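# Move the coat stand into the taped area next door

## Task

Carry or push the coat stand into the adjoining room and leave it standing with each of its four feet fully inside the yellow tape outline, touching none of the tape. At the end the coffee table must still be upright, the robot must not have tipped over or be left leaning, and the stand must stay in place without the robot holding or propping it.

## Robot and tools

ROBOT. A Hello Robot Stretch 3 with one arm: a two-wheel base 0.33 m long and 0.34 m wide, a lift carriage on a vertical mast, and a telescoping arm that reaches out to the robot's RIGHT side. The base cannot drive sideways, so to move the gripper forward you drive the base. Turning in place pivots about the point midway between the drive wheels, 0.05 m behind the front edge. With the arm pulled in and the wrist folded, a spin sweeps a 0.28 m radius; an unfolded level wrist reaches past that. Objects may occasionally get a brief push from outside.

FRAMES. Base frame: origin on the floor between the drive wheels, x forward, y left, z up. hand_pose is reported in it, at the point where closed fingertips meet. Odometry frame = base frame at the scene's start; heading is positive to the left, -3.142 to 3.142, and is wheel-counted, so slip counts as motion.

TOOL execute_actions, argument actions: a list run in order (empty list = just report state and images). Each action is {"robot": ..., "steps": n, "until": ...}. steps is 1 to 450 control ticks at 30 per second (default 1); {"steps": n} alone only waits. robot is one command, a list of up to 8 commands run in sequence (items may be {"pause_s": s}, s up to 15), or {"stop": true} to brake everything and clear the queue. A command holds any of:
- base: exactly one of translate_m (metres, straight line, + forward, |value| at most 1) or rotate_rad (radians, + is counter-clockwise/left, |value| at most 3.2). Both are offsets from where the base is when that command begins.
- joints: absolute targets by name; unnamed joints keep their targets. lift_m 0 to 1.1 (arm height on mast); arm_m 0 to 0.52 (extension); wrist_yaw_rad -1.345 to 4.42 (0 along the arm, positive toward the front, 3.0 folded over the base); wrist_pitch_rad -1.57 to 0.451 (negative tips fingers down); wrist_roll_rad -2.911 to 2.911; gripper_m -0.089 to 0.179 (larger is wider; actual fingertip gap is 0.007 smaller when nearly shut, 0.025 smaller wide open, zero below 0.007); head_pan_rad -3.953 to 1.73 (+ left, -1.57 looks along the arm); head_tilt_rad -1.53 to 0.419 (negative looks down).
- contact_limits: {"arm_m": effort %, 1 to 100}, the push at which the arm halts; lower is gentler, valid until the arm's next command.
Motions begin together and keep running across later actions and while you think. A new command overrides at once and discards the remaining old queue. until ends an action early: {"robot": {"status": "ended"}} fires when nothing reads moving and no queue runs; fields can also be compared, e.g. {"lift_m": [">", 0.3]}, with =, !=, <, <=, >, >=; {"any": {"status": "ended"}} fires when any one motion ends. Any invalid value rejects the whole call.

TOOL zoom_image: camera (head_camera, nav_camera or wrist_camera) and region [x0, y0, x1, y1] in pixels from the top-left, at most 504 by 504; returns a sharper crop of that camera's latest image.

TOOL finished_scene: scene (integer) ends the current scene irreversibly and grades it. Finish only when everything has stopped.

CAMERAS. head_camera and nav_camera are on the head and follow pan/tilt; wrist_camera is on the gripper. Each execute_actions result carries one image per camera taken at the end.

RESULT LINES. base_status and joint_status: moving, done (within tolerance; base done means wheels turned the commanded amount), off_target (stopped short, may still push), contact_stop (arm or lift hit something and went slack), time_out, stopped, not_commanded, torque_fault (wrist servo shut off about 10 s, joint limp). The bracket after base_status shows progress and goal. joint_goals, measured_speeds, motor_effort (percent, peak in brackets, noisy with fixed bias), refusals, queue (idle/running/done/dropped/stopped), queue_left. on_its_own flags goals changed by the robot, slack or off joints, loaded motors at rest, and base lean. base_tilt in degrees (forward and right positive). lidar_m: 12 distances in 30 degree sectors, first straight ahead, counter-clockwise, 0.17 m above the floor (sees legs, not tabletops). wrist_depth_mm and head_depth_mm: 7x7 median depth grids. Lines starting refused: or dropped: name the failed goal; replaced: reports how an overridden motion ended.

SPEED. Full base speed (0.30 m/s, 1.9 rad/s) only with lift_m under 0.30, arm_m under 0.03 and wrist_yaw_rad over 2.54; otherwise 0.10 m/s and 0.63 rad/s.

GRIPPING. Close to a value below the object's width; to let go open at least 0.02 above where contact began. Readings do not prove a hold; over-squeezing triggers a stall guard and things slip.

CAUTIONS. Fold or unfold the wrist only with lift_m 0.32 to 0.95, pitch -0.4 and roll near 0; once folded the lift may drop to 0.25. With yaw below -0.4 keep pitch at -0.5 or lower. Pushing against something fixed with the gripper above about 0.45 m, repeating a push after a contact_stop, driving while holding or hooking something immovable, or snagging furniture (worst when reversing) can tip the robot. If it leans, back off in small steps, free the gripper, and lower lift to about 0.2 if needed. Avoid knocking over the coffee table or the stand, drops, slams and hard shoves; do not leave the stand leaning on the gripper at the end.

Each tool is called after "Call:" as name([rows], argument=value, ...), one row to a line, values as JSON.

## Session

Call:
execute_actions(actions=[])

Scene clock: 0.00 s.
robot.base_odometry: x=+0.000 y=+0.000 heading=+0.000 (m, m, rad; robot's odometry frame)
robot.turned_by_wheels: +0.000 (rad since the last result)
robot.turned_by_imu: +0.000 (rad since the last result)
robot.base_tilt: forward=+1.9 right=-0.1 (deg)
robot.lidar_m: 1.55 1.91 1.83 1.34 0.96 0.92 0.95 0.74 0.71 0.73 0.98 2.51
robot.head_depth_mm: 2065 2690 2687 2685 2694 2704 2343 / 2073 2789 2806 2819 2794 2841 2329 / 2080 2898 2937 2951 2954 2924 2205 / 2092 3051 3142 3132 3131 3117 2277 / 2109 2956 3090 3146 3154 3052 2280 / 2113 2618 2670 2679 2698 2728 2263 / 2141 2336 2355 2369 2381 2435 2244
robot.base_status: not_commanded
robot.joint_positions: lift_m=+0.581 arm_m=+0.000 wrist_yaw_rad=+3.058 wrist_pitch_rad=-0.450 wrist_roll_rad=+0.010 gripper_m=+0.037 head_pan_rad=+0.000 head_tilt_rad=-0.002
robot.joint_goals: lift_m=+0.581 arm_m=+0.000 wrist_yaw_rad=+3.058 wrist_pitch_rad=-0.450 wrist_roll_rad=+0.010 gripper_m=+0.037 head_pan_rad=+0.000 head_tilt_rad=-0.002
robot.joint_status: lift_m=not_commanded arm_m=not_commanded wrist_yaw_rad=not_commanded wrist_pitch_rad=not_commanded wrist_roll_rad=not_commanded gripper_m=not_commanded head_pan_rad=not_commanded head_tilt_rad=not_commanded
robot.measured_speeds: translate_m=+0.000 rotate_rad=+0.000 lift_m=+0.000 arm_m=+0.000 wrist_yaw_rad=+0.000 wrist_pitch_rad=+0.000 wrist_roll_rad=+0.000 head_pan_rad=+0.000 head_tilt_rad=+0.000
robot: refusals=0 queue=idle queue_left=0
robot.motor_effort: left_wheel=+0 right_wheel=+0 lift_m=+23 arm_m=-1 wrist_yaw_rad=+0 wrist_pitch_rad=+5 wrist_roll_rad=+0 gripper_m=+0 head_pan_rad=+0 head_tilt_rad=+2 (%)
robot.hand_pose: x=-0.0029 y=+0.0745 z=+0.5866 quat_wxyz=(+0.187, +0.698, +0.128, +0.679) (m; robot's base frame)
robot.wrist_depth_mm: 784 919 - - - - - / 805 985 - - - - - / 849 - - - - - - / 861 - - - - - - / 911 - - - - - - / 837 854 - 869 893 887 883 / 747 757 746 748 738 772 767
pictures: head_camera (sideways: a quarter turn clockwise sets it upright), nav_camera (sideways: a quarter turn counterclockwise sets it upright), wrist_camera
Images, in order (width x height): head_camera 896x504, nav_camera 672x504, wrist_camera 644x364.

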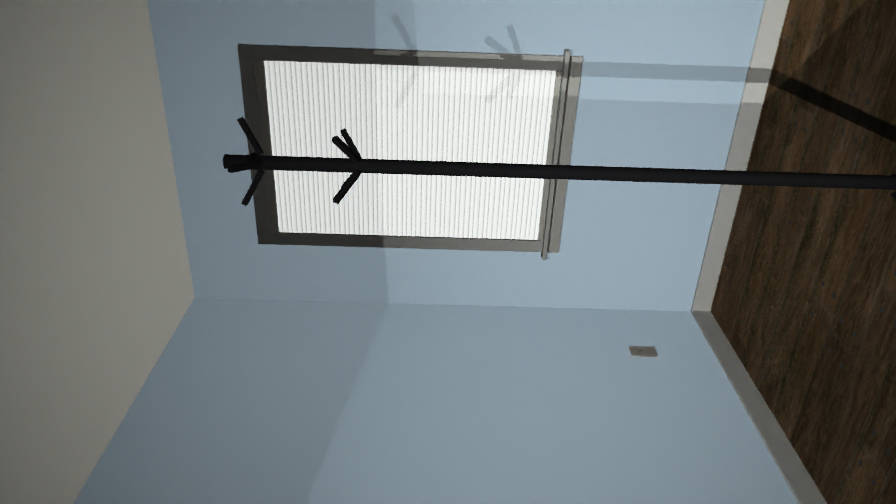

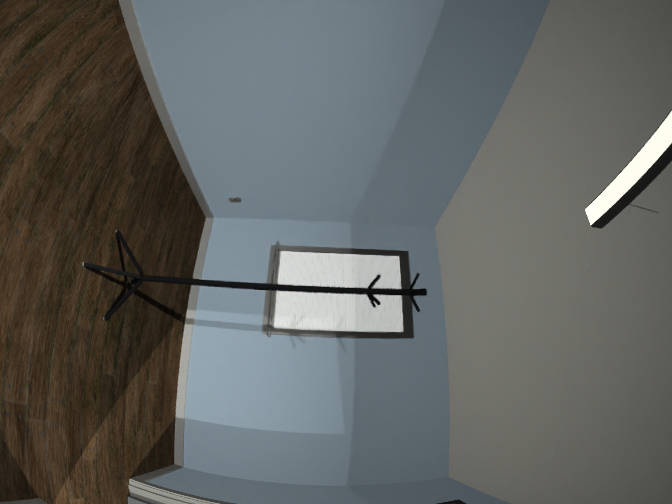

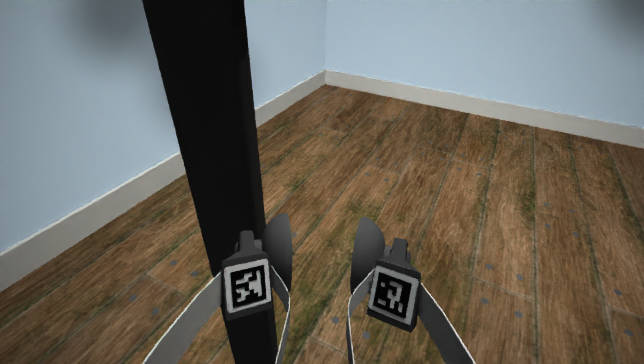

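Call:
execute_actions([
  {"robot":{"joints":{"head_pan_rad":-1.2,"head_tilt_rad":-0.6}},"steps":90,"until":{"robot":{"status":"ended"}}},
])

Call:
execute_actions([
  {"robot":{"joints":{"head_pan_rad":-2.6,"head_tilt_rad":-0.6}},"steps":90,"until":{"robot":{"status":"ended"}}},
])

Scene clock: 1.77 s.
robot.base_odometry: x=+0.000 y=+0.000 heading=+0.000 (m, m, rad; robot's odometry frame)
robot.turned_by_wheels: +0.000 (rad since the last result)
robot.turned_by_imu: +0.000 (rad since the last result)
robot.base_tilt: forward=+1.9 right=-0.1 (deg)
robot.lidar_m: 1.55 1.91 1.82 1.34 0.96 0.92 0.95 0.74 0.71 0.73 0.98 2.51
robot.head_depth_mm: 708 760 815 882 958 1054 1162 / 772 833 901 982 1084 1203 1236 / 850 923 1009 1107 1237 1376 1259 / 943 1033 1146 1278 1445 1466 1257 / 1049 1171 1307 1511 1663 1461 1253 / 1875 2060 2238 2190 1764 1457 1245 / 1777 1945 2139 2190 1742 1454 1247
robot.base_status: not_commanded
robot.joint_positions: lift_m=+0.581 arm_m=+0.000 wrist_yaw_rad=+3.058 wrist_pitch_rad=-0.450 wrist_roll_rad=+0.010 gripper_m=+0.037 head_pan_rad=-1.193 head_tilt_rad=-0.592
robot.joint_goals: lift_m=+0.581 arm_m=+0.000 wrist_yaw_rad=+3.058 wrist_pitch_rad=-0.450 wrist_roll_rad=+0.010 gripper_m=+0.037 head_pan_rad=-1.200 head_tilt_rad=-0.600
robot.joint_status: lift_m=not_commanded arm_m=not_commanded wrist_yaw_rad=not_commanded wrist_pitch_rad=not_commanded wrist_roll_rad=not_commanded gripper_m=not_commanded head_pan_rad=done head_tilt_rad=done
robot.measured_speeds: translate_m=+0.000 rotate_rad=+0.000 lift_m=+0.000 arm_m=+0.000 wrist_yaw_rad=+0.000 wrist_pitch_rad=+0.000 wrist_roll_rad=+0.000 head_pan_rad=+0.000 head_tilt_rad=+0.000
robot: refusals=0 queue=done queue_left=0
robot.motor_effort: left_wheel=+0(0) right_wheel=+0(0) lift_m=+22(23) arm_m=-1(1) wrist_yaw_rad=+1(0) wrist_pitch_rad=+5(5) wrist_roll_rad=+0(0) gripper_m=+0(0) head_pan_rad=-4(44) head_tilt_rad=-6(49) (%)
robot.hand_pose: x=-0.0029 y=+0.0745 z=+0.5866 quat_wxyz=(+0.187, +0.698, +0.128, +0.679) (m; robot's base frame)
robot.wrist_depth_mm: 770 929 - - - - - / 809 981 - - - - - / 878 - - - - - - / 878 - - - - - - / 923 - - - - - - / 848 861 - 867 904 899 902 / 732 738 732 758 746 766 765
pictures: head_camera (sideways: a quarter turn clockwise sets it upright), nav_camera (sideways: a quarter turn counterclockwise sets it upright), wrist_camera
Images, in order (width x height): head_camera 896x504, nav_camera 672x504, wrist_camera 644x364.

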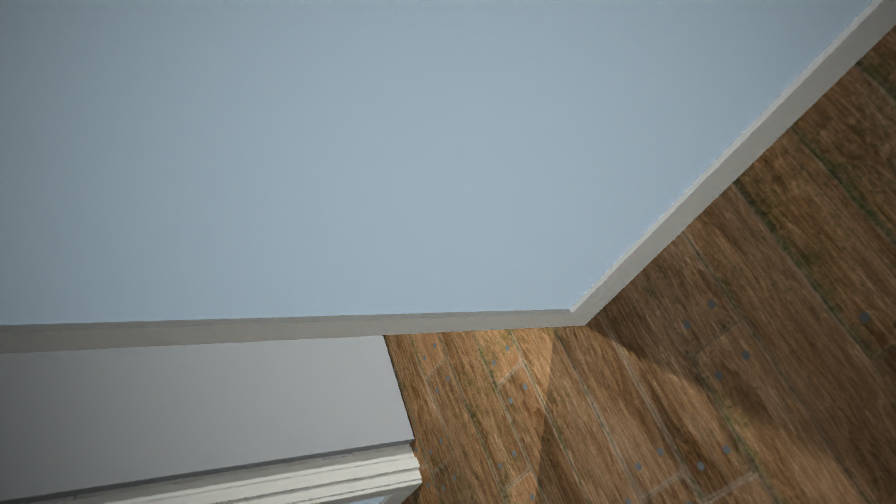

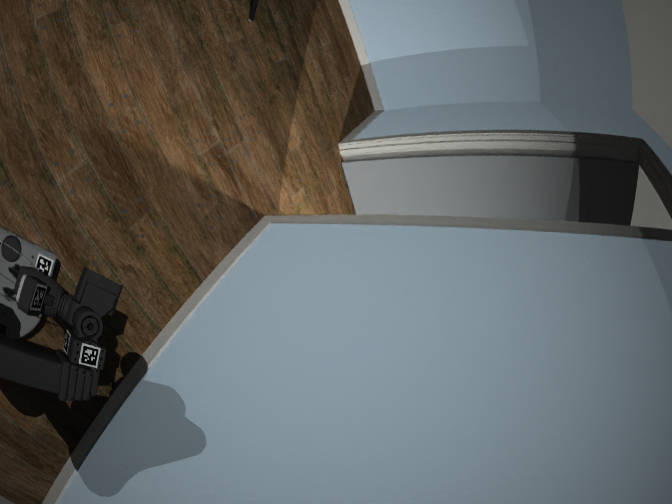

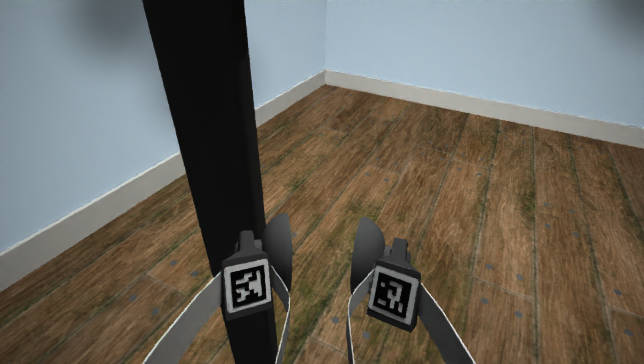

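Scene clock: 3.00 s.
robot.base_odometry: x=+0.000 y=+0.000 heading=+0.000 (m, m, rad; robot's odometry frame)
robot.turned_by_wheels: +0.000 (rad since the last result)
robot.turned_by_imu: +0.000 (rad since the last result)
robot.base_tilt: forward=+2.0 right=-0.1 (deg)
robot.lidar_m: 1.55 1.91 1.83 1.34 0.96 0.92 0.95 0.74 0.71 0.73 0.98 2.51
robot.head_depth_mm: 796 895 1019 1191 1371 1447 1267 / 753 840 948 1094 1295 1439 1263 / 712 790 887 1007 1176 1367 1254 / 675 747 835 943 1082 1269 1257 / 643 705 785 881 1002 1165 1246 / 614 671 740 825 929 1072 1203 / 587 639 702 777 873 990 1140
robot.base_status: not_commanded
robot.joint_positions: lift_m=+0.581 arm_m=+0.000 wrist_yaw_rad=+3.058 wrist_pitch_rad=-0.450 wrist_roll_rad=+0.010 gripper_m=+0.037 head_pan_rad=-2.593 head_tilt_rad=-0.592
robot.joint_goals: lift_m=+0.581 arm_m=+0.000 wrist_yaw_rad=+3.058 wrist_pitch_rad=-0.450 wrist_roll_rad=+0.010 gripper_m=+0.037 head_pan_rad=-2.600 head_tilt_rad=-0.600
robot.joint_status: lift_m=not_commanded arm_m=not_commanded wrist_yaw_rad=not_commanded wrist_pitch_rad=not_commanded wrist_roll_rad=not_commanded gripper_m=not_commanded head_pan_rad=done head_tilt_rad=done
robot.measured_speeds: translate_m=+0.000 rotate_rad=+0.000 lift_m=+0.000 arm_m=+0.000 wrist_yaw_rad=+0.000 wrist_pitch_rad=+0.000 wrist_roll_rad=+0.000 head_pan_rad=+0.000 head_tilt_rad=+0.000
robot: refusals=0 queue=done queue_left=0
robot.motor_effort: left_wheel=+0(0) right_wheel=+0(0) lift_m=+22(23) arm_m=-1(1) wrist_yaw_rad=+1(1) wrist_pitch_rad=+5(5) wrist_roll_rad=+0(0) gripper_m=+0(0) head_pan_rad=-4(43) head_tilt_rad=-5(4) (%)
robot.hand_pose: x=-0.0029 y=+0.0745 z=+0.5866 quat_wxyz=(+0.187, +0.698, +0.128, +0.679) (m; robot's base frame)
robot.wrist_depth_mm: 784 917 - - - - - / 813 - - - - - - / 839 - - - - - - / 877 - - - - - - / 920 - - - - - - / 854 861 - 867 903 894 906 / 733 739 723 772 723 772 783
pictures: head_camera (sideways: a quarter turn clockwise sets it upright), nav_camera (sideways: a quarter turn counterclockwise sets it upright), wrist_camera
Images, in order (width x height): head_camera 896x504, nav_camera 672x504, wrist_camera 644x364.

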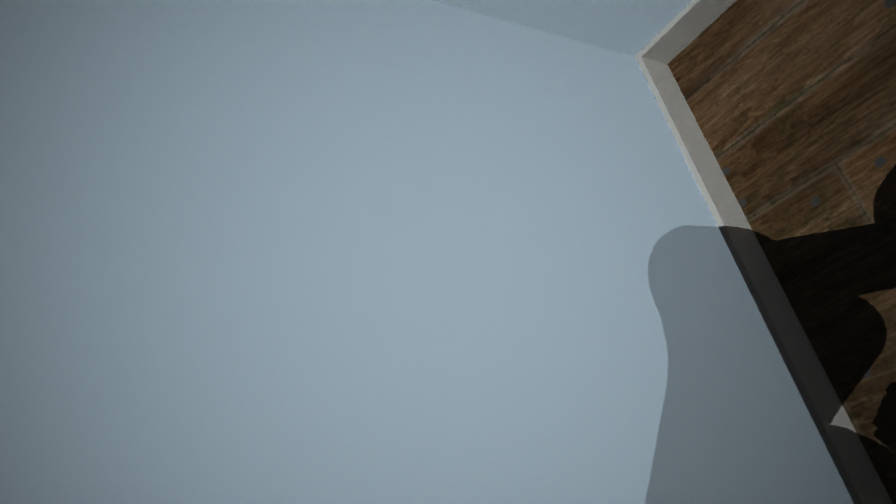

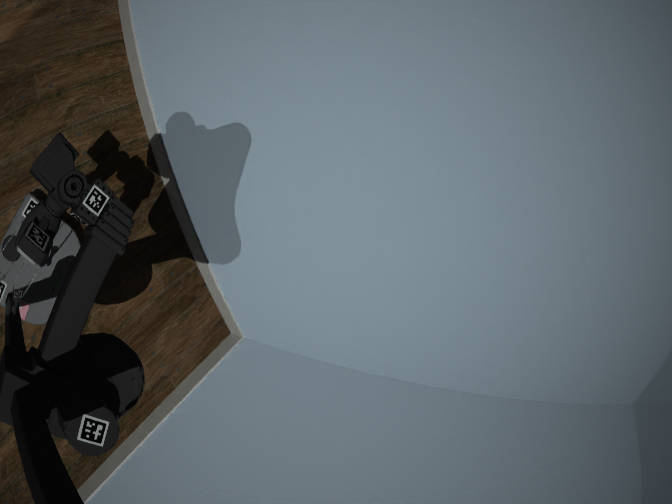

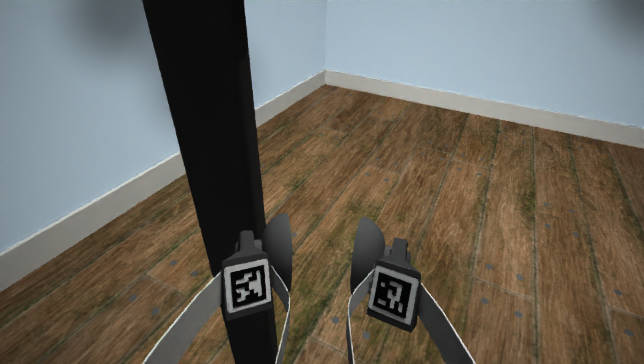

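Call:
execute_actions([
  {"robot":[{"joints":{"lift_m":0.27,"head_pan_rad":-1.57,"head_tilt_rad":-0.55},"base":{"rotate_rad":-0.56}},{"base":{"translate_m":1.0}},{"base":{"translate_m":0.55}}],"steps":450,"until":{"robot":{"status":"ended"}}},
])

Scene clock: 15.67 s.
robot.base_odometry: x=+1.313 y=-0.823 heading=-0.560 (m, m, rad; robot's odometry frame)
robot.turned_by_wheels: -0.560 (rad since the last result)
robot.turned_by_imu: -0.558 (rad since the last result)
robot.base_tilt: forward=+1.9 right=+0.0 (deg)
robot.lidar_m: 1.31 1.34 1.75 0.60 1.97 2.57 2.48 0.92 0.75 2.86 0.77 0.80
robot.head_depth_mm: 2469 2698 2951 2368 1849 1520 1209 / 2465 2683 2916 2365 1843 1516 1284 / 2452 2659 2933 2338 1832 1509 1281 / 2417 2646 2918 2346 1836 1509 1285 / 2423 2649 2883 2335 1833 1502 1281 / 2391 2617 2853 2318 1813 1496 1272 / 2333 1474 1491 1519 1553 1456 1278
robot.base_status: done (translate_m +0.5500 of +0.5500)
robot.joint_positions: lift_m=+0.270 arm_m=+0.000 wrist_yaw_rad=+3.058 wrist_pitch_rad=-0.451 wrist_roll_rad=+0.010 gripper_m=+0.037 head_pan_rad=-1.577 head_tilt_rad=-0.557
robot.joint_goals: lift_m=+0.270 arm_m=+0.000 wrist_yaw_rad=+3.058 wrist_pitch_rad=-0.451 wrist_roll_rad=+0.010 gripper_m=+0.037 head_pan_rad=-1.570 head_tilt_rad=-0.550
robot.joint_status: lift_m=done arm_m=not_commanded wrist_yaw_rad=not_commanded wrist_pitch_rad=not_commanded wrist_roll_rad=not_commanded gripper_m=not_commanded head_pan_rad=done head_tilt_rad=done
robot.measured_speeds: translate_m=+0.000 rotate_rad=+0.000 lift_m=+0.000 arm_m=+0.000 wrist_yaw_rad=+0.000 wrist_pitch_rad=+0.000 wrist_roll_rad=+0.000 head_pan_rad=+0.000 head_tilt_rad=+0.000
robot: refusals=0 queue=done queue_left=0
robot.motor_effort: left_wheel=+1(8) right_wheel=-2(5) lift_m=+14(22) arm_m=-1(1) wrist_yaw_rad=+0(0) wrist_pitch_rad=+6(5) wrist_roll_rad=+0(0) gripper_m=+0(0) head_pan_rad=+3(43) head_tilt_rad=+4(12) (%)
robot.hand_pose: x=-0.0029 y=+0.0745 z=+0.2759 quat_wxyz=(+0.188, +0.698, +0.128, +0.679) (m; robot's base frame)
robot.wrist_depth_mm: - - - - - - - / - - - - - - - / 865 890 - 905 932 957 952 / 691 682 - 701 719 732 744 / 558 562 - 586 585 591 592 / 470 - - - 503 487 495 / - - - - 411 425 429
pictures: head_camera (sideways: a quarter turn clockwise sets it upright), nav_camera (sideways: a quarter turn counterclockwise sets it upright), wrist_camera
Images, in order (width x height): head_camera 896x504, nav_camera 672x504, wrist_camera 644x364.

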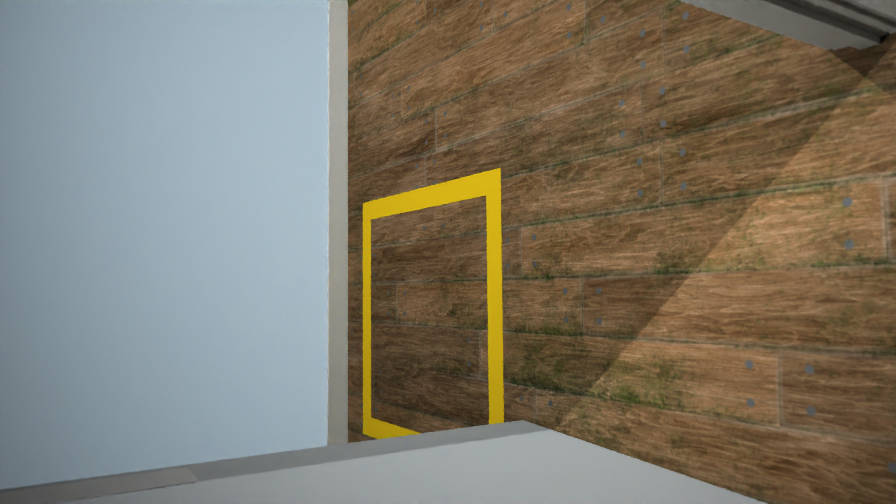

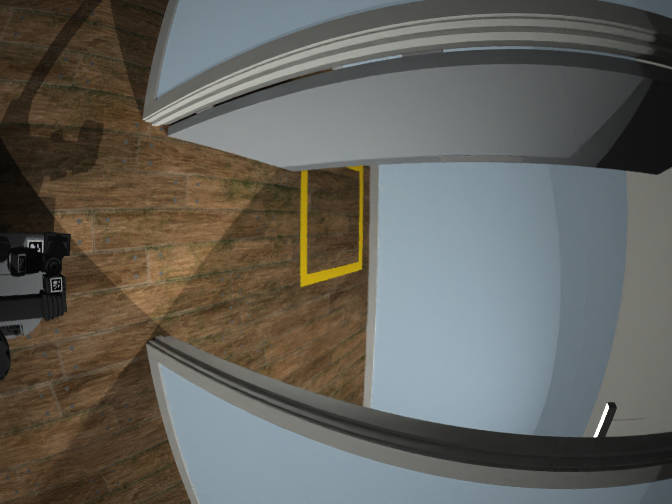

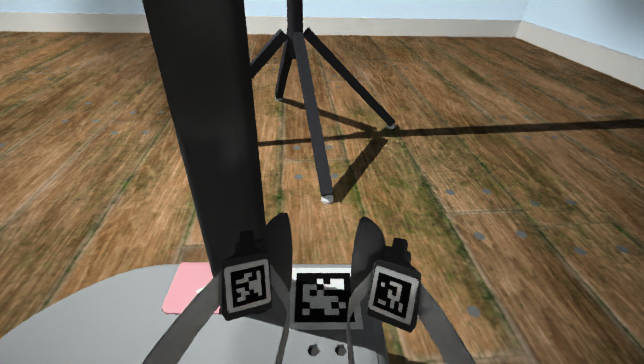

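Call:
execute_actions([
  {"robot":[{"base":{"rotate_rad":3.14}},{"base":{"translate_m":-0.15}},{"joints":{"lift_m":0.85,"head_pan_rad":-1.3,"head_tilt_rad":-0.9,"wrist_pitch_rad":-0.4}},{"joints":{"wrist_yaw_rad":0.7,"gripper_m":0.15}},{"joints":{"wrist_pitch_rad":0}}],"steps":450,"until":{"robot":{"status":"ended"}}},
])

Scene clock: 31.13 s.
robot.base_odometry: x=+1.440 y=-0.903 heading=+2.580 (m, m, rad; robot's odometry frame)
robot.turned_by_wheels: +3.140 (rad since the last result)
robot.turned_by_imu: +3.121 (rad since the last result)
robot.base_tilt: forward=+1.9 right=-0.1 (deg)
robot.lidar_m: 2.63 0.91 0.84 1.22 0.70 0.80 1.16 1.18 1.55 0.62 0.62 2.59
robot.head_depth_mm: 1714 1953 1887 1621 1443 - 1128 / 1745 2001 1885 1612 1442 - 1119 / 1779 2044 1907 1678 - 1220 1132 / 1732 1983 1795 1636 - 1248 1130 / 1864 2092 1872 1605 1382 1258 1131 / 1909 2120 1861 1590 1399 1248 1124 / 1963 2161 1847 1560 1397 1249 1127
robot.base_status: done (translate_m -0.1500 of -0.1500)
robot.joint_positions: lift_m=+0.850 arm_m=+0.000 wrist_yaw_rad=+0.702 wrist_pitch_rad=-0.023 wrist_roll_rad=+0.010 gripper_m=+0.150 head_pan_rad=-1.307 head_tilt_rad=-0.889
robot.joint_goals: lift_m=+0.850 arm_m=+0.000 wrist_yaw_rad=+0.700 wrist_pitch_rad=+0.000 wrist_roll_rad=+0.010 gripper_m=+0.150 head_pan_rad=-1.300 head_tilt_rad=-0.900
robot.joint_status: lift_m=done arm_m=not_commanded wrist_yaw_rad=done wrist_pitch_rad=done wrist_roll_rad=not_commanded gripper_m=done head_pan_rad=done head_tilt_rad=done
robot.measured_speeds: translate_m=+0.000 rotate_rad=+0.000 lift_m=+0.000 arm_m=+0.000 wrist_yaw_rad=+0.000 wrist_pitch_rad=+0.000 wrist_roll_rad=+0.000 head_pan_rad=+0.000 head_tilt_rad=+0.000
robot: refusals=0 queue=done queue_left=0
robot.motor_effort: left_wheel=-1(8) right_wheel=+2(9) lift_m=+30(33) arm_m=-1(1) wrist_yaw_rad=-3(1) wrist_pitch_rad=+9(9) wrist_roll_rad=+0(0) gripper_m=+0(82) head_pan_rad=+3(22) head_tilt_rad=-8(38) (%)
robot.hand_pose: x=+0.1437 y=-0.3402 z=+0.9583 quat_wxyz=(+0.664, +0.252, -0.664, +0.234) (m; robot's base frame)
robot.wrist_depth_mm: - - - - - - - / - - - - - - - / - - - - - - - / - - - - - - - / - - - - - - - / - - - - - - - / - - - - - - -
pictures: head_camera (sideways: a quarter turn clockwise sets it upright), nav_camera (sideways: a quarter turn counterclockwise sets it upright), wrist_camera
Images, in order (width x height): head_camera 896x504, nav_camera 672x504, wrist_camera 644x364.

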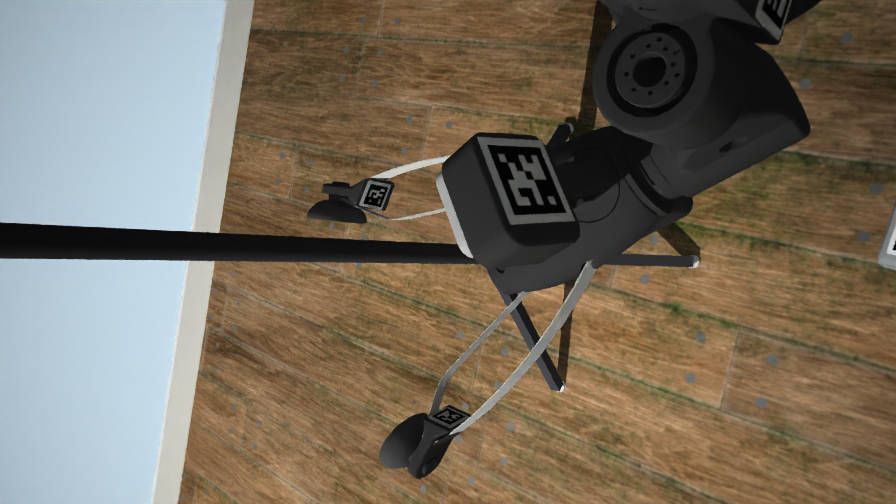

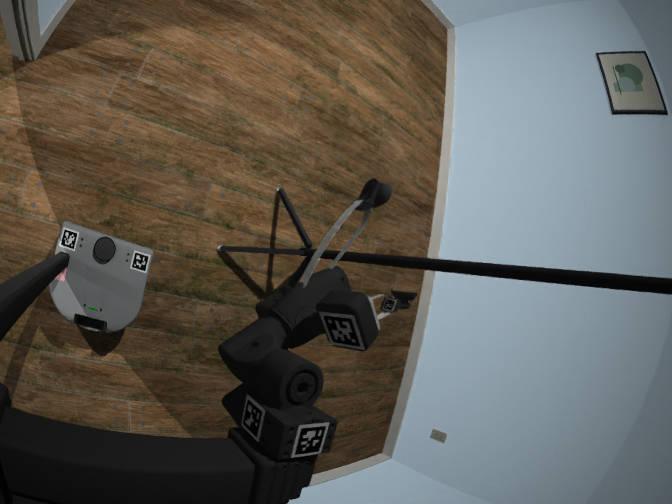

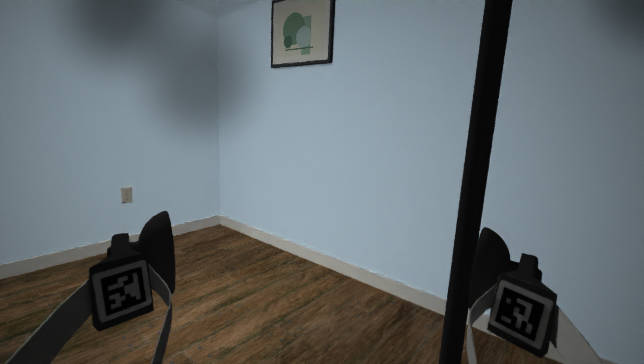

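Call:
execute_actions([
  {"robot":{"joints":{"arm_m":0.29}},"steps":200,"until":{"robot":{"status":"ended"}}},
])

Scene clock: 34.73 s.
robot.base_odometry: x=+1.440 y=-0.903 heading=+2.580 (m, m, rad; robot's odometry frame)
robot.turned_by_wheels: +0.000 (rad since the last result)
robot.turned_by_imu: +0.000 (rad since the last result)
robot.base_tilt: forward=+1.9 right=+0.0 (deg)
robot.lidar_m: 2.62 0.91 0.84 1.23 0.70 0.80 1.15 1.18 1.55 0.62 0.62 2.60
robot.head_depth_mm: 1713 1882 1756 1612 1419 1261 1135 / 1738 - 1797 1617 1415 1259 1133 / 1787 2016 1874 1609 1392 1261 1131 / 1738 1964 1776 1572 1388 1257 1132 / 1862 2092 1861 1605 1382 1253 1128 / 1903 2133 1860 1595 1399 1246 1126 / 1956 2153 1865 1596 1400 1246 1127
robot.base_status: done (translate_m -0.1500 of -0.1500)
robot.joint_positions: lift_m=+0.850 arm_m=+0.290 wrist_yaw_rad=+0.700 wrist_pitch_rad=-0.021 wrist_roll_rad=+0.010 gripper_m=+0.150 head_pan_rad=-1.307 head_tilt_rad=-0.889
robot.joint_goals: lift_m=+0.850 arm_m=+0.290 wrist_yaw_rad=+0.700 wrist_pitch_rad=+0.000 wrist_roll_rad=+0.010 gripper_m=+0.150 head_pan_rad=-1.300 head_tilt_rad=-0.900
robot.joint_status: lift_m=done arm_m=done wrist_yaw_rad=done wrist_pitch_rad=done wrist_roll_rad=not_commanded gripper_m=done head_pan_rad=done head_tilt_rad=done
robot.measured_speeds: translate_m=+0.000 rotate_rad=+0.000 lift_m=+0.000 arm_m=+0.000 wrist_yaw_rad=+0.000 wrist_pitch_rad=+0.000 wrist_roll_rad=+0.000 head_pan_rad=+0.000 head_tilt_rad=+0.000
robot: refusals=0 queue=done queue_left=0
robot.motor_effort: left_wheel=-1(1) right_wheel=+2(1) lift_m=+31(30) arm_m=+4(2) wrist_yaw_rad=+0(3) wrist_pitch_rad=+9(9) wrist_roll_rad=+0(0) gripper_m=+0(0) head_pan_rad=+3(3) head_tilt_rad=-8(8) (%)
robot.hand_pose: x=+0.1433 y=-0.6303 z=+0.9587 quat_wxyz=(+0.664, +0.251, -0.664, +0.234) (m; robot's base frame)
robot.wrist_depth_mm: - - - - - - - / - - - - - - - / - - - - - - - / - - - - - - - / - - - - - - - / - - - - - - - / - - - - - - -
pictures: head_camera (sideways: a quarter turn clockwise sets it upright), nav_camera (sideways: a quarter turn counterclockwise sets it upright), wrist_camera
Images, in order (width x height): head_camera 896x504, nav_camera 672x504, wrist_camera 644x364.

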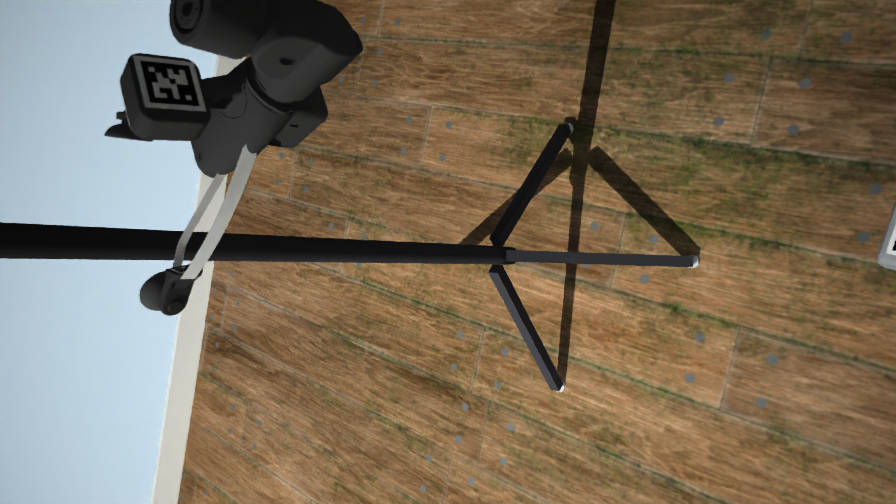

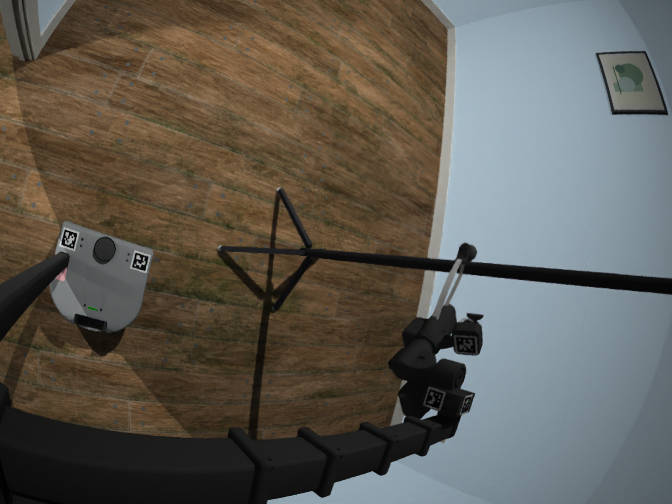

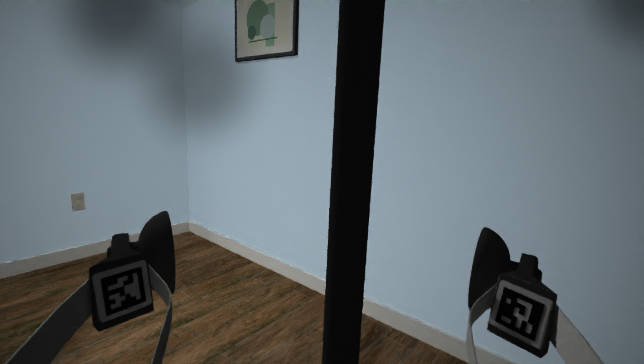

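Call:
execute_actions([
  {"robot":{"joints":{"arm_m":0.365,"gripper_m":0.09},"base":{"translate_m":0.05}},"steps":200,"until":{"robot":{"status":"ended"}}},
])

Scene clock: 37.53 s.
robot.base_odometry: x=+1.398 y=-0.876 heading=+2.580 (m, m, rad; robot's odometry frame)
robot.turned_by_wheels: +0.000 (rad since the last result)
robot.turned_by_imu: +0.000 (rad since the last result)
robot.base_tilt: forward=+1.9 right=-0.1 (deg)
robot.lidar_m: 2.57 0.91 0.81 1.41 0.71 0.81 1.21 1.23 1.62 0.61 0.72 2.59
robot.head_depth_mm: 1677 - 1842 1623 1418 1256 1133 / 1695 - 1878 1616 1401 1256 1135 / 684 1921 1834 1610 1392 1257 1132 / 1799 2069 1873 1579 1384 1239 1130 / 1853 2111 1869 1596 1382 1251 1126 / 1915 2114 1859 1597 1403 1250 1126 / 1952 2148 1849 1602 1399 1249 1126
robot.base_status: done (translate_m +0.0500 of +0.0500)
robot.joint_positions: lift_m=+0.850 arm_m=+0.365 wrist_yaw_rad=+0.700 wrist_pitch_rad=-0.021 wrist_roll_rad=+0.010 gripper_m=+0.090 head_pan_rad=-1.307 head_tilt_rad=-0.889
robot.joint_goals: lift_m=+0.850 arm_m=+0.365 wrist_yaw_rad=+0.700 wrist_pitch_rad=+0.000 wrist_roll_rad=+0.010 gripper_m=+0.090 head_pan_rad=-1.300 head_tilt_rad=-0.900
robot.joint_status: lift_m=done arm_m=done wrist_yaw_rad=done wrist_pitch_rad=done wrist_roll_rad=not_commanded gripper_m=done head_pan_rad=done head_tilt_rad=done
robot.measured_speeds: translate_m=+0.000 rotate_rad=+0.000 lift_m=+0.000 arm_m=+0.000 wrist_yaw_rad=+0.000 wrist_pitch_rad=+0.000 wrist_roll_rad=+0.000 head_pan_rad=+0.000 head_tilt_rad=+0.000
robot: refusals=0 queue=done queue_left=0
robot.motor_effort: left_wheel=-2(3) right_wheel=+1(8) lift_m=+30(31) arm_m=+4(5) wrist_yaw_rad=+0(1) wrist_pitch_rad=+8(9) wrist_roll_rad=+0(0) gripper_m=+0(84) head_pan_rad=+3(3) head_tilt_rad=-8(7) (%)
robot.hand_pose: x=+0.1433 y=-0.7053 z=+0.9587 quat_wxyz=(+0.664, +0.251, -0.664, +0.234) (m; robot's base frame)
robot.wrist_depth_mm: - - - 145 - - - / - - - 148 - - - / - - - 152 - - - / - - - 157 - - - / - - - 162 - - - / - - - 170 - - - / - - - 175 - - -
pictures: head_camera (sideways: a quarter turn clockwise sets it upright), nav_camera (sideways: a quarter turn counterclockwise sets it upright), wrist_camera
Images, in order (width x height): head_camera 896x504, nav_camera 672x504, wrist_camera 644x364.

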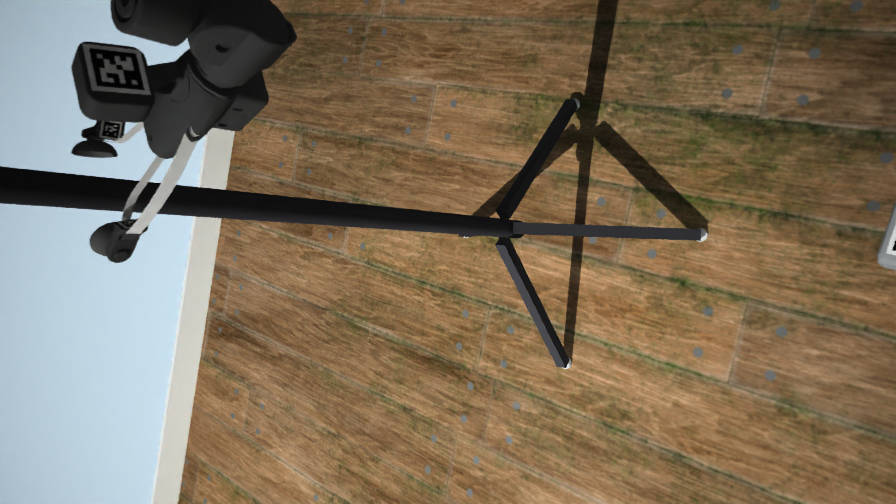

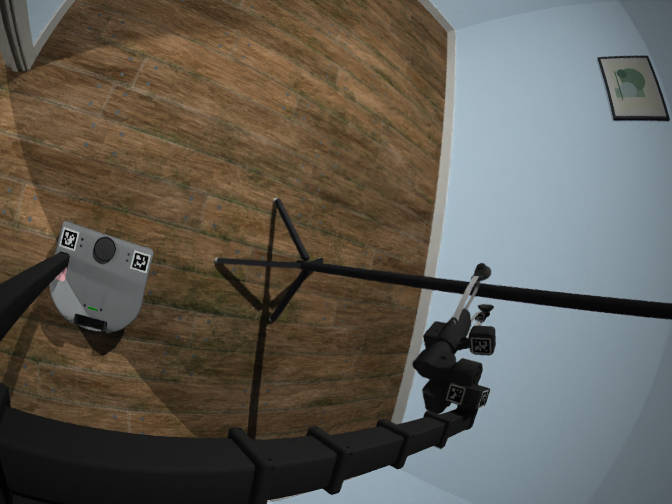

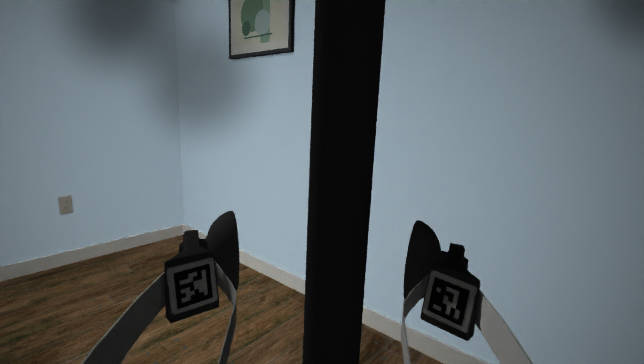

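Call:
execute_actions([
  {"robot":[{"base":{"translate_m":-0.008}},{"joints":{"gripper_m":-0.04}},{"pause_s":0.5},{"joints":{"lift_m":0.95}}],"steps":200,"until":{"robot":{"status":"ended"}}},
])

Scene clock: 43.97 s.
robot.base_odometry: x=+1.405 y=-0.881 heading=+2.580 (m, m, rad; robot's odometry frame)
robot.turned_by_wheels: +0.000 (rad since the last result)
robot.turned_by_imu: -0.001 (rad since the last result)
robot.base_tilt: forward=+1.9 right=+0.0 (deg)
robot.lidar_m: 2.58 0.91 0.81 1.38 0.70 0.81 1.20 1.22 1.61 0.61 0.73 2.59
robot.head_depth_mm: - 1993 1880 1618 1419 1262 1137 / 1815 2016 1884 1609 1402 1259 1136 / 1792 2013 1867 1613 1389 1258 1136 / 1797 2064 1834 1544 1382 1234 1130 / 1854 2110 1861 1597 1377 1249 1128 / 1900 2117 1866 1605 1399 1248 1128 / 1956 2148 1846 1592 1397 1254 1120
robot.base_status: done (translate_m -0.0080 of -0.0080)
robot.joint_positions: lift_m=+0.949 arm_m=+0.365 wrist_yaw_rad=+0.703 wrist_pitch_rad=-0.069 wrist_roll_rad=+0.010 gripper_m=-0.034 head_pan_rad=-1.307 head_tilt_rad=-0.889
robot.joint_goals: lift_m=+0.950 arm_m=+0.365 wrist_yaw_rad=+0.700 wrist_pitch_rad=+0.000 wrist_roll_rad=+0.010 gripper_m=-0.034 head_pan_rad=-1.300 head_tilt_rad=-0.900
robot.joint_status: lift_m=done arm_m=done wrist_yaw_rad=done wrist_pitch_rad=done wrist_roll_rad=not_commanded gripper_m=done head_pan_rad=done head_tilt_rad=done
robot.measured_speeds: translate_m=+0.000 rotate_rad=+0.000 lift_m=+0.000 arm_m=+0.000 wrist_yaw_rad=+0.000 wrist_pitch_rad=+0.000 wrist_roll_rad=+0.000 head_pan_rad=+0.000 head_tilt_rad=+0.000
robot: refusals=0 queue=done queue_left=0
robot.on_its_own: gripper_m is held at -0.034, not at your -0.040, by its stall guard, which is not easing now
robot.motor_effort: left_wheel=-4(4) right_wheel=+7(11) lift_m=+33(44) arm_m=+4(4) wrist_yaw_rad=-3(7) wrist_pitch_rad=+27(82) wrist_roll_rad=+0(0) gripper_m=-13(97) head_pan_rad=+3(4) head_tilt_rad=-7(8) (%)
robot.hand_pose: x=+0.1427 y=-0.7036 z=+1.0465 quat_wxyz=(+0.669, +0.267, -0.658, +0.219) (m; robot's base frame)
robot.wrist_depth_mm: - - - 163 - - - / - - - 170 - - - / - - - 176 - - - / - - - 183 - - - / - - - - - - - / - - - - - - - / - - - 206 - - -
pictures: head_camera (sideways: a quarter turn clockwise sets it upright), nav_camera (sideways: a quarter turn counterclockwise sets it upright), wrist_camera
Images, in order (width x height): head_camera 896x504, nav_camera 672x504, wrist_camera 644x364.

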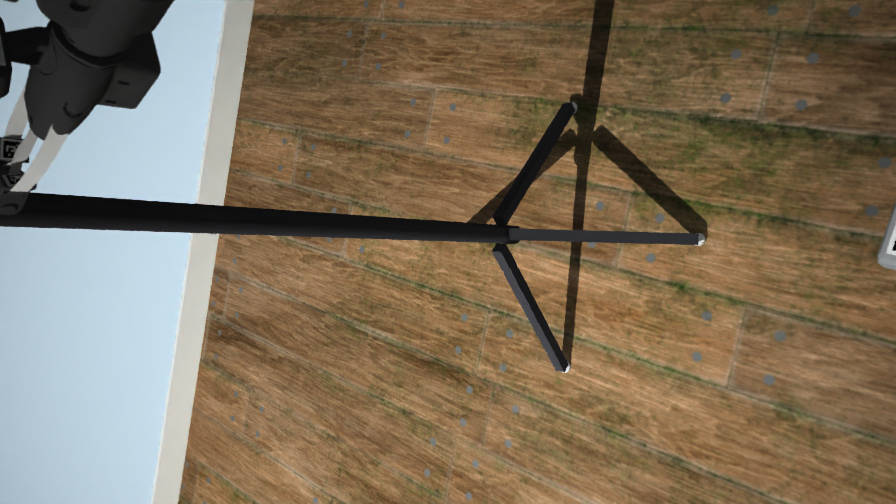

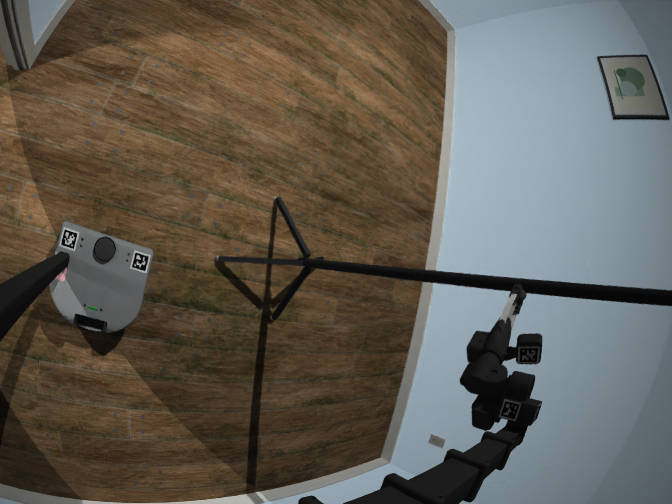

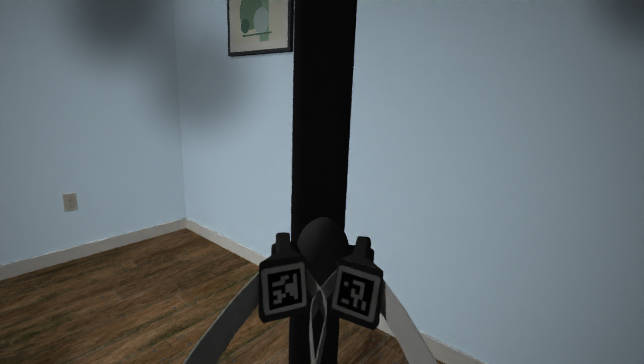

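Call:
execute_actions([
  {"robot":[{"joints":{"gripper_m":0.1}},{"joints":{"arm_m":0,"lift_m":0.7,"wrist_pitch_rad":-0.4},"base":{"translate_m":-0.4}},{"joints":{"wrist_yaw_rad":3.0,"lift_m":0.4,"gripper_m":0.03}},{"joints":{"lift_m":0.28}},{"base":{"rotate_rad":-1.55}},{"base":{"translate_m":1.0}},{"base":{"translate_m":0.22}}],"steps":450,"until":{"robot":{"status":"ended"}}},
  {"steps":450,"until":{"robot":{"status":"ended"}}},
  {"robot":[{"base":{"rotate_rad":1.57}},{"base":{"translate_m":0.34}},{"base":{"rotate_rad":1.58}},{"joints":{"lift_m":0.34,"head_pan_rad":-0.2,"head_tilt_rad":-0.8}},{"joints":{"wrist_yaw_rad":1.57}},{"joints":{"wrist_pitch_rad":0,"lift_m":0.2,"arm_m":0.05,"gripper_m":0.15}}],"steps":450,"until":{"robot":{"status":"ended"}}},
])

Scene clock: 79.70 s.
robot.base_odometry: x=+2.080 y=+0.128 heading=-2.103 (m, m, rad; robot's odometry frame)
robot.turned_by_wheels: +1.600 (rad since the last result)
robot.turned_by_imu: +1.587 (rad since the last result)
robot.base_tilt: forward=+1.9 right=+0.0 (deg)
robot.lidar_m: 0.47 1.59 1.14 1.09 1.05 0.75 0.72 0.74 0.99 2.52 2.66 0.44
robot.head_depth_mm: 1753 2035 2096 1759 1492 1310 1155 / 451 506 1929 1699 1491 1286 1176 / 3167 2081 2087 1652 1430 1255 1140 / 3472 2610 2072 1735 1483 1280 1155 / 3411 2590 2055 1731 1477 1299 1149 / 3401 2567 2058 1729 1473 1295 1148 / 3002 2235 1998 1712 1474 1286 1150
robot.base_status: done (rotate_rad +1.5799 of +1.5800)
robot.joint_positions: lift_m=+0.200 arm_m=+0.050 wrist_yaw_rad=+1.571 wrist_pitch_rad=-0.022 wrist_roll_rad=+0.010 gripper_m=+0.150 head_pan_rad=-0.207 head_tilt_rad=-0.804
robot.joint_goals: lift_m=+0.200 arm_m=+0.050 wrist_yaw_rad=+1.570 wrist_pitch_rad=+0.000 wrist_roll_rad=+0.010 gripper_m=+0.150 head_pan_rad=-0.200 head_tilt_rad=-0.800
robot.joint_status: lift_m=done arm_m=done wrist_yaw_rad=done wrist_pitch_rad=done wrist_roll_rad=not_commanded gripper_m=done head_pan_rad=done head_tilt_rad=done
robot.measured_speeds: translate_m=+0.000 rotate_rad=+0.000 lift_m=+0.000 arm_m=+0.000 wrist_yaw_rad=+0.000 wrist_pitch_rad=+0.000 wrist_roll_rad=+0.000 head_pan_rad=+0.000 head_tilt_rad=+0.000
robot: refusals=0 queue=done queue_left=0
robot.motor_effort: left_wheel=-2(8) right_wheel=+2(13) lift_m=+14(31) arm_m=+4(3) wrist_yaw_rad=-1(22) wrist_pitch_rad=+9(28) wrist_roll_rad=+0(0) gripper_m=+0(85) head_pan_rad=+3(44) head_tilt_rad=+2(18) (%)
robot.hand_pose: x=+0.2343 y=-0.1946 z=+0.3094 quat_wxyz=(+0.503, +0.508, -0.496, +0.492) (m; robot's base frame)
robot.wrist_depth_mm: - - - - - - - / - - - - - - - / - - - - - - - / - - - - - - - / - - - 435 - - - / 721 - 717 700 757 - 848 / 563 554 549 582 609 556 624
pictures: head_camera (sideways: a quarter turn clockwise sets it upright), nav_camera (sideways: a quarter turn counterclockwise sets it upright), wrist_camera
Images, in order (width x height): head_camera 896x504, nav_camera 672x504, wrist_camera 644x364.

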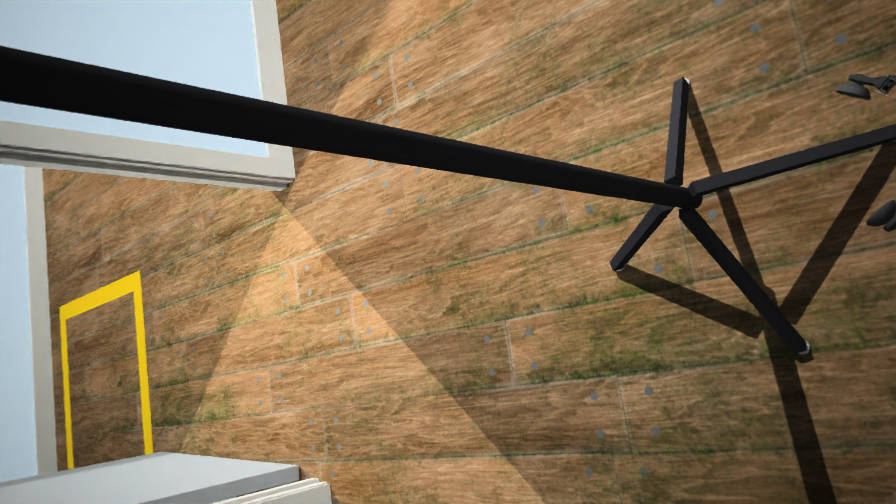

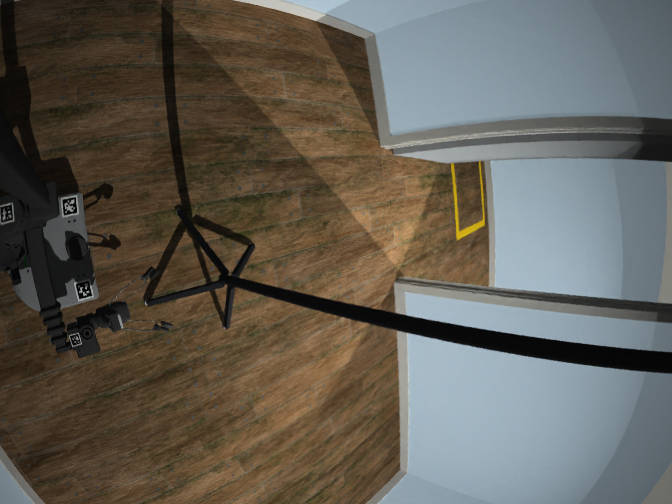

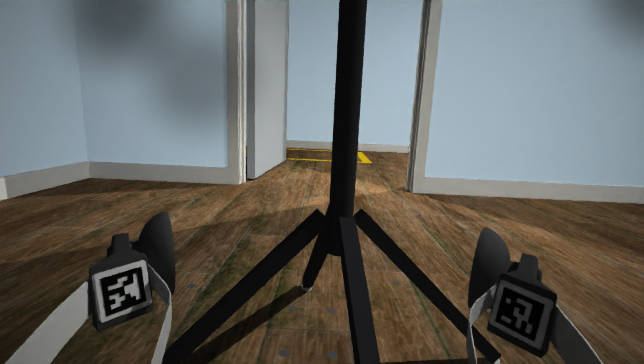

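Call:
execute_actions([
  {"robot":[{"joints":{"arm_m":0.068,"head_tilt_rad":-1.0},"base":{"translate_m":0.27}},{"joints":{"gripper_m":-0.02}},{"base":{"translate_m":0.7}}],"steps":450,"until":{"robot":{"status":"ended"}}},
])

Scene clock: 93.93 s.
robot.base_odometry: x=+1.587 y=-0.708 heading=-2.104 (m, m, rad; robot's odometry frame)
robot.turned_by_wheels: -0.001 (rad since the last result)
robot.turned_by_imu: -0.002 (rad since the last result)
robot.base_tilt: forward=+1.9 right=-0.1 (deg)
robot.lidar_m: 1.04 0.89 1.16 1.12 1.15 1.54 1.69 1.74 2.33 2.66 0.25 0.20
robot.head_depth_mm: 2279 1911 1370 1504 1290 1221 1118 / 2284 1958 1698 1502 1346 1184 1102 / 2271 1938 1694 1495 1350 1189 1133 / 2279 1929 1686 1492 1342 1215 1109 / 2262 1931 1678 1492 1339 1218 1114 / 2258 1926 1680 1490 1333 1212 1109 / 2202 1797 1596 1458 1330 1212 1110
robot.base_status: done (translate_m +0.6999 of +0.7000)
robot.joint_positions: lift_m=+0.200 arm_m=+0.068 wrist_yaw_rad=+1.575 wrist_pitch_rad=-0.022 wrist_roll_rad=+0.010 gripper_m=-0.019 head_pan_rad=-0.207 head_tilt_rad=-0.988
robot.joint_goals: lift_m=+0.200 arm_m=+0.068 wrist_yaw_rad=+1.570 wrist_pitch_rad=+0.000 wrist_roll_rad=+0.010 gripper_m=-0.020 head_pan_rad=-0.200 head_tilt_rad=-1.000
robot.joint_status: lift_m=done arm_m=done wrist_yaw_rad=done wrist_pitch_rad=done wrist_roll_rad=not_commanded gripper_m=done head_pan_rad=done head_tilt_rad=done
robot.measured_speeds: translate_m=+0.000 rotate_rad=+0.000 lift_m=+0.000 arm_m=+0.000 wrist_yaw_rad=+0.000 wrist_pitch_rad=+0.000 wrist_roll_rad=+0.000 head_pan_rad=+0.000 head_tilt_rad=+0.000
robot: refusals=0 queue=done queue_left=0
robot.on_its_own: right_wheel is at rest, and its effort (+20) is outside its rest range (-18 to +18)
robot.motor_effort: left_wheel=-3(5) right_wheel=+20(31) lift_m=+14(15) arm_m=+4(0) wrist_yaw_rad=-6(11) wrist_pitch_rad=+9(9) wrist_roll_rad=+0(0) gripper_m=-19(99) head_pan_rad=+4(4) head_tilt_rad=-9(32) (%)
robot.hand_pose: x=+0.2343 y=-0.2117 z=+0.3094 quat_wxyz=(+0.502, +0.509, -0.495, +0.493) (m; robot's base frame)
robot.wrist_depth_mm: 735 856 - 119 - 805 729 / 767 888 - 123 - 783 748 / 783 896 - 127 - 787 762 / 814 907 - 131 - 785 787 / 826 897 - 134 - 829 814 / 716 736 777 138 802 808 805 / 547 564 567 145 565 616 604
pictures: head_camera (sideways: a quarter turn clockwise sets it upright), nav_camera (sideways: a quarter turn counterclockwise sets it upright), wrist_camera
Images, in order (width x height): head_camera 896x504, nav_camera 672x504, wrist_camera 644x364.

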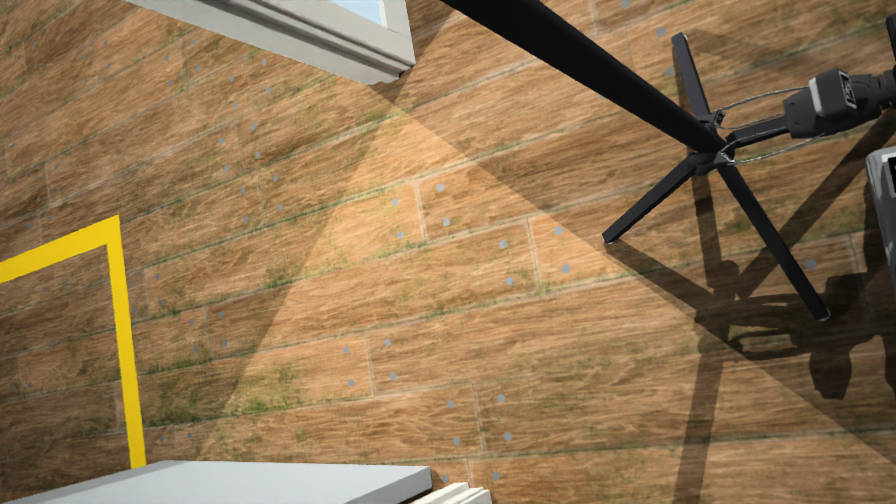

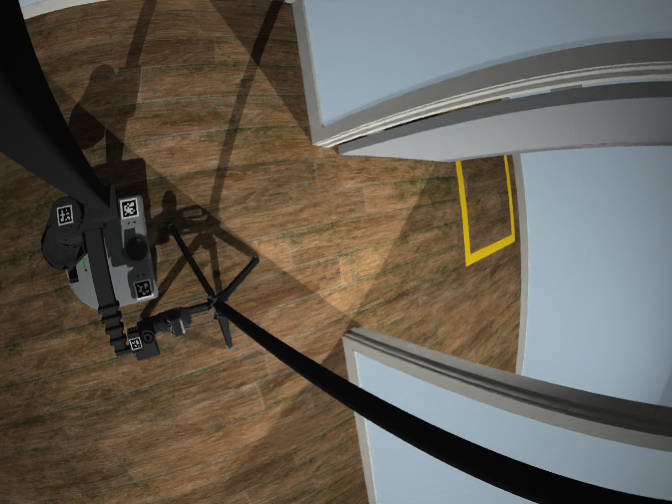

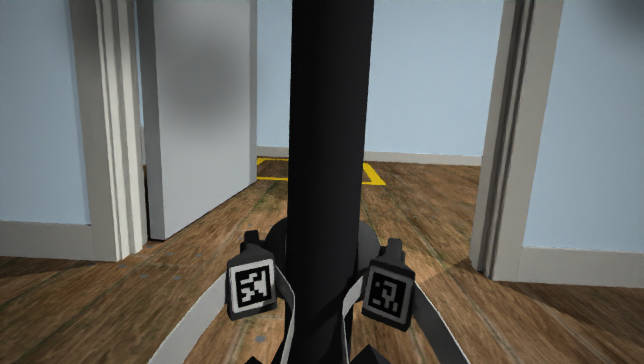

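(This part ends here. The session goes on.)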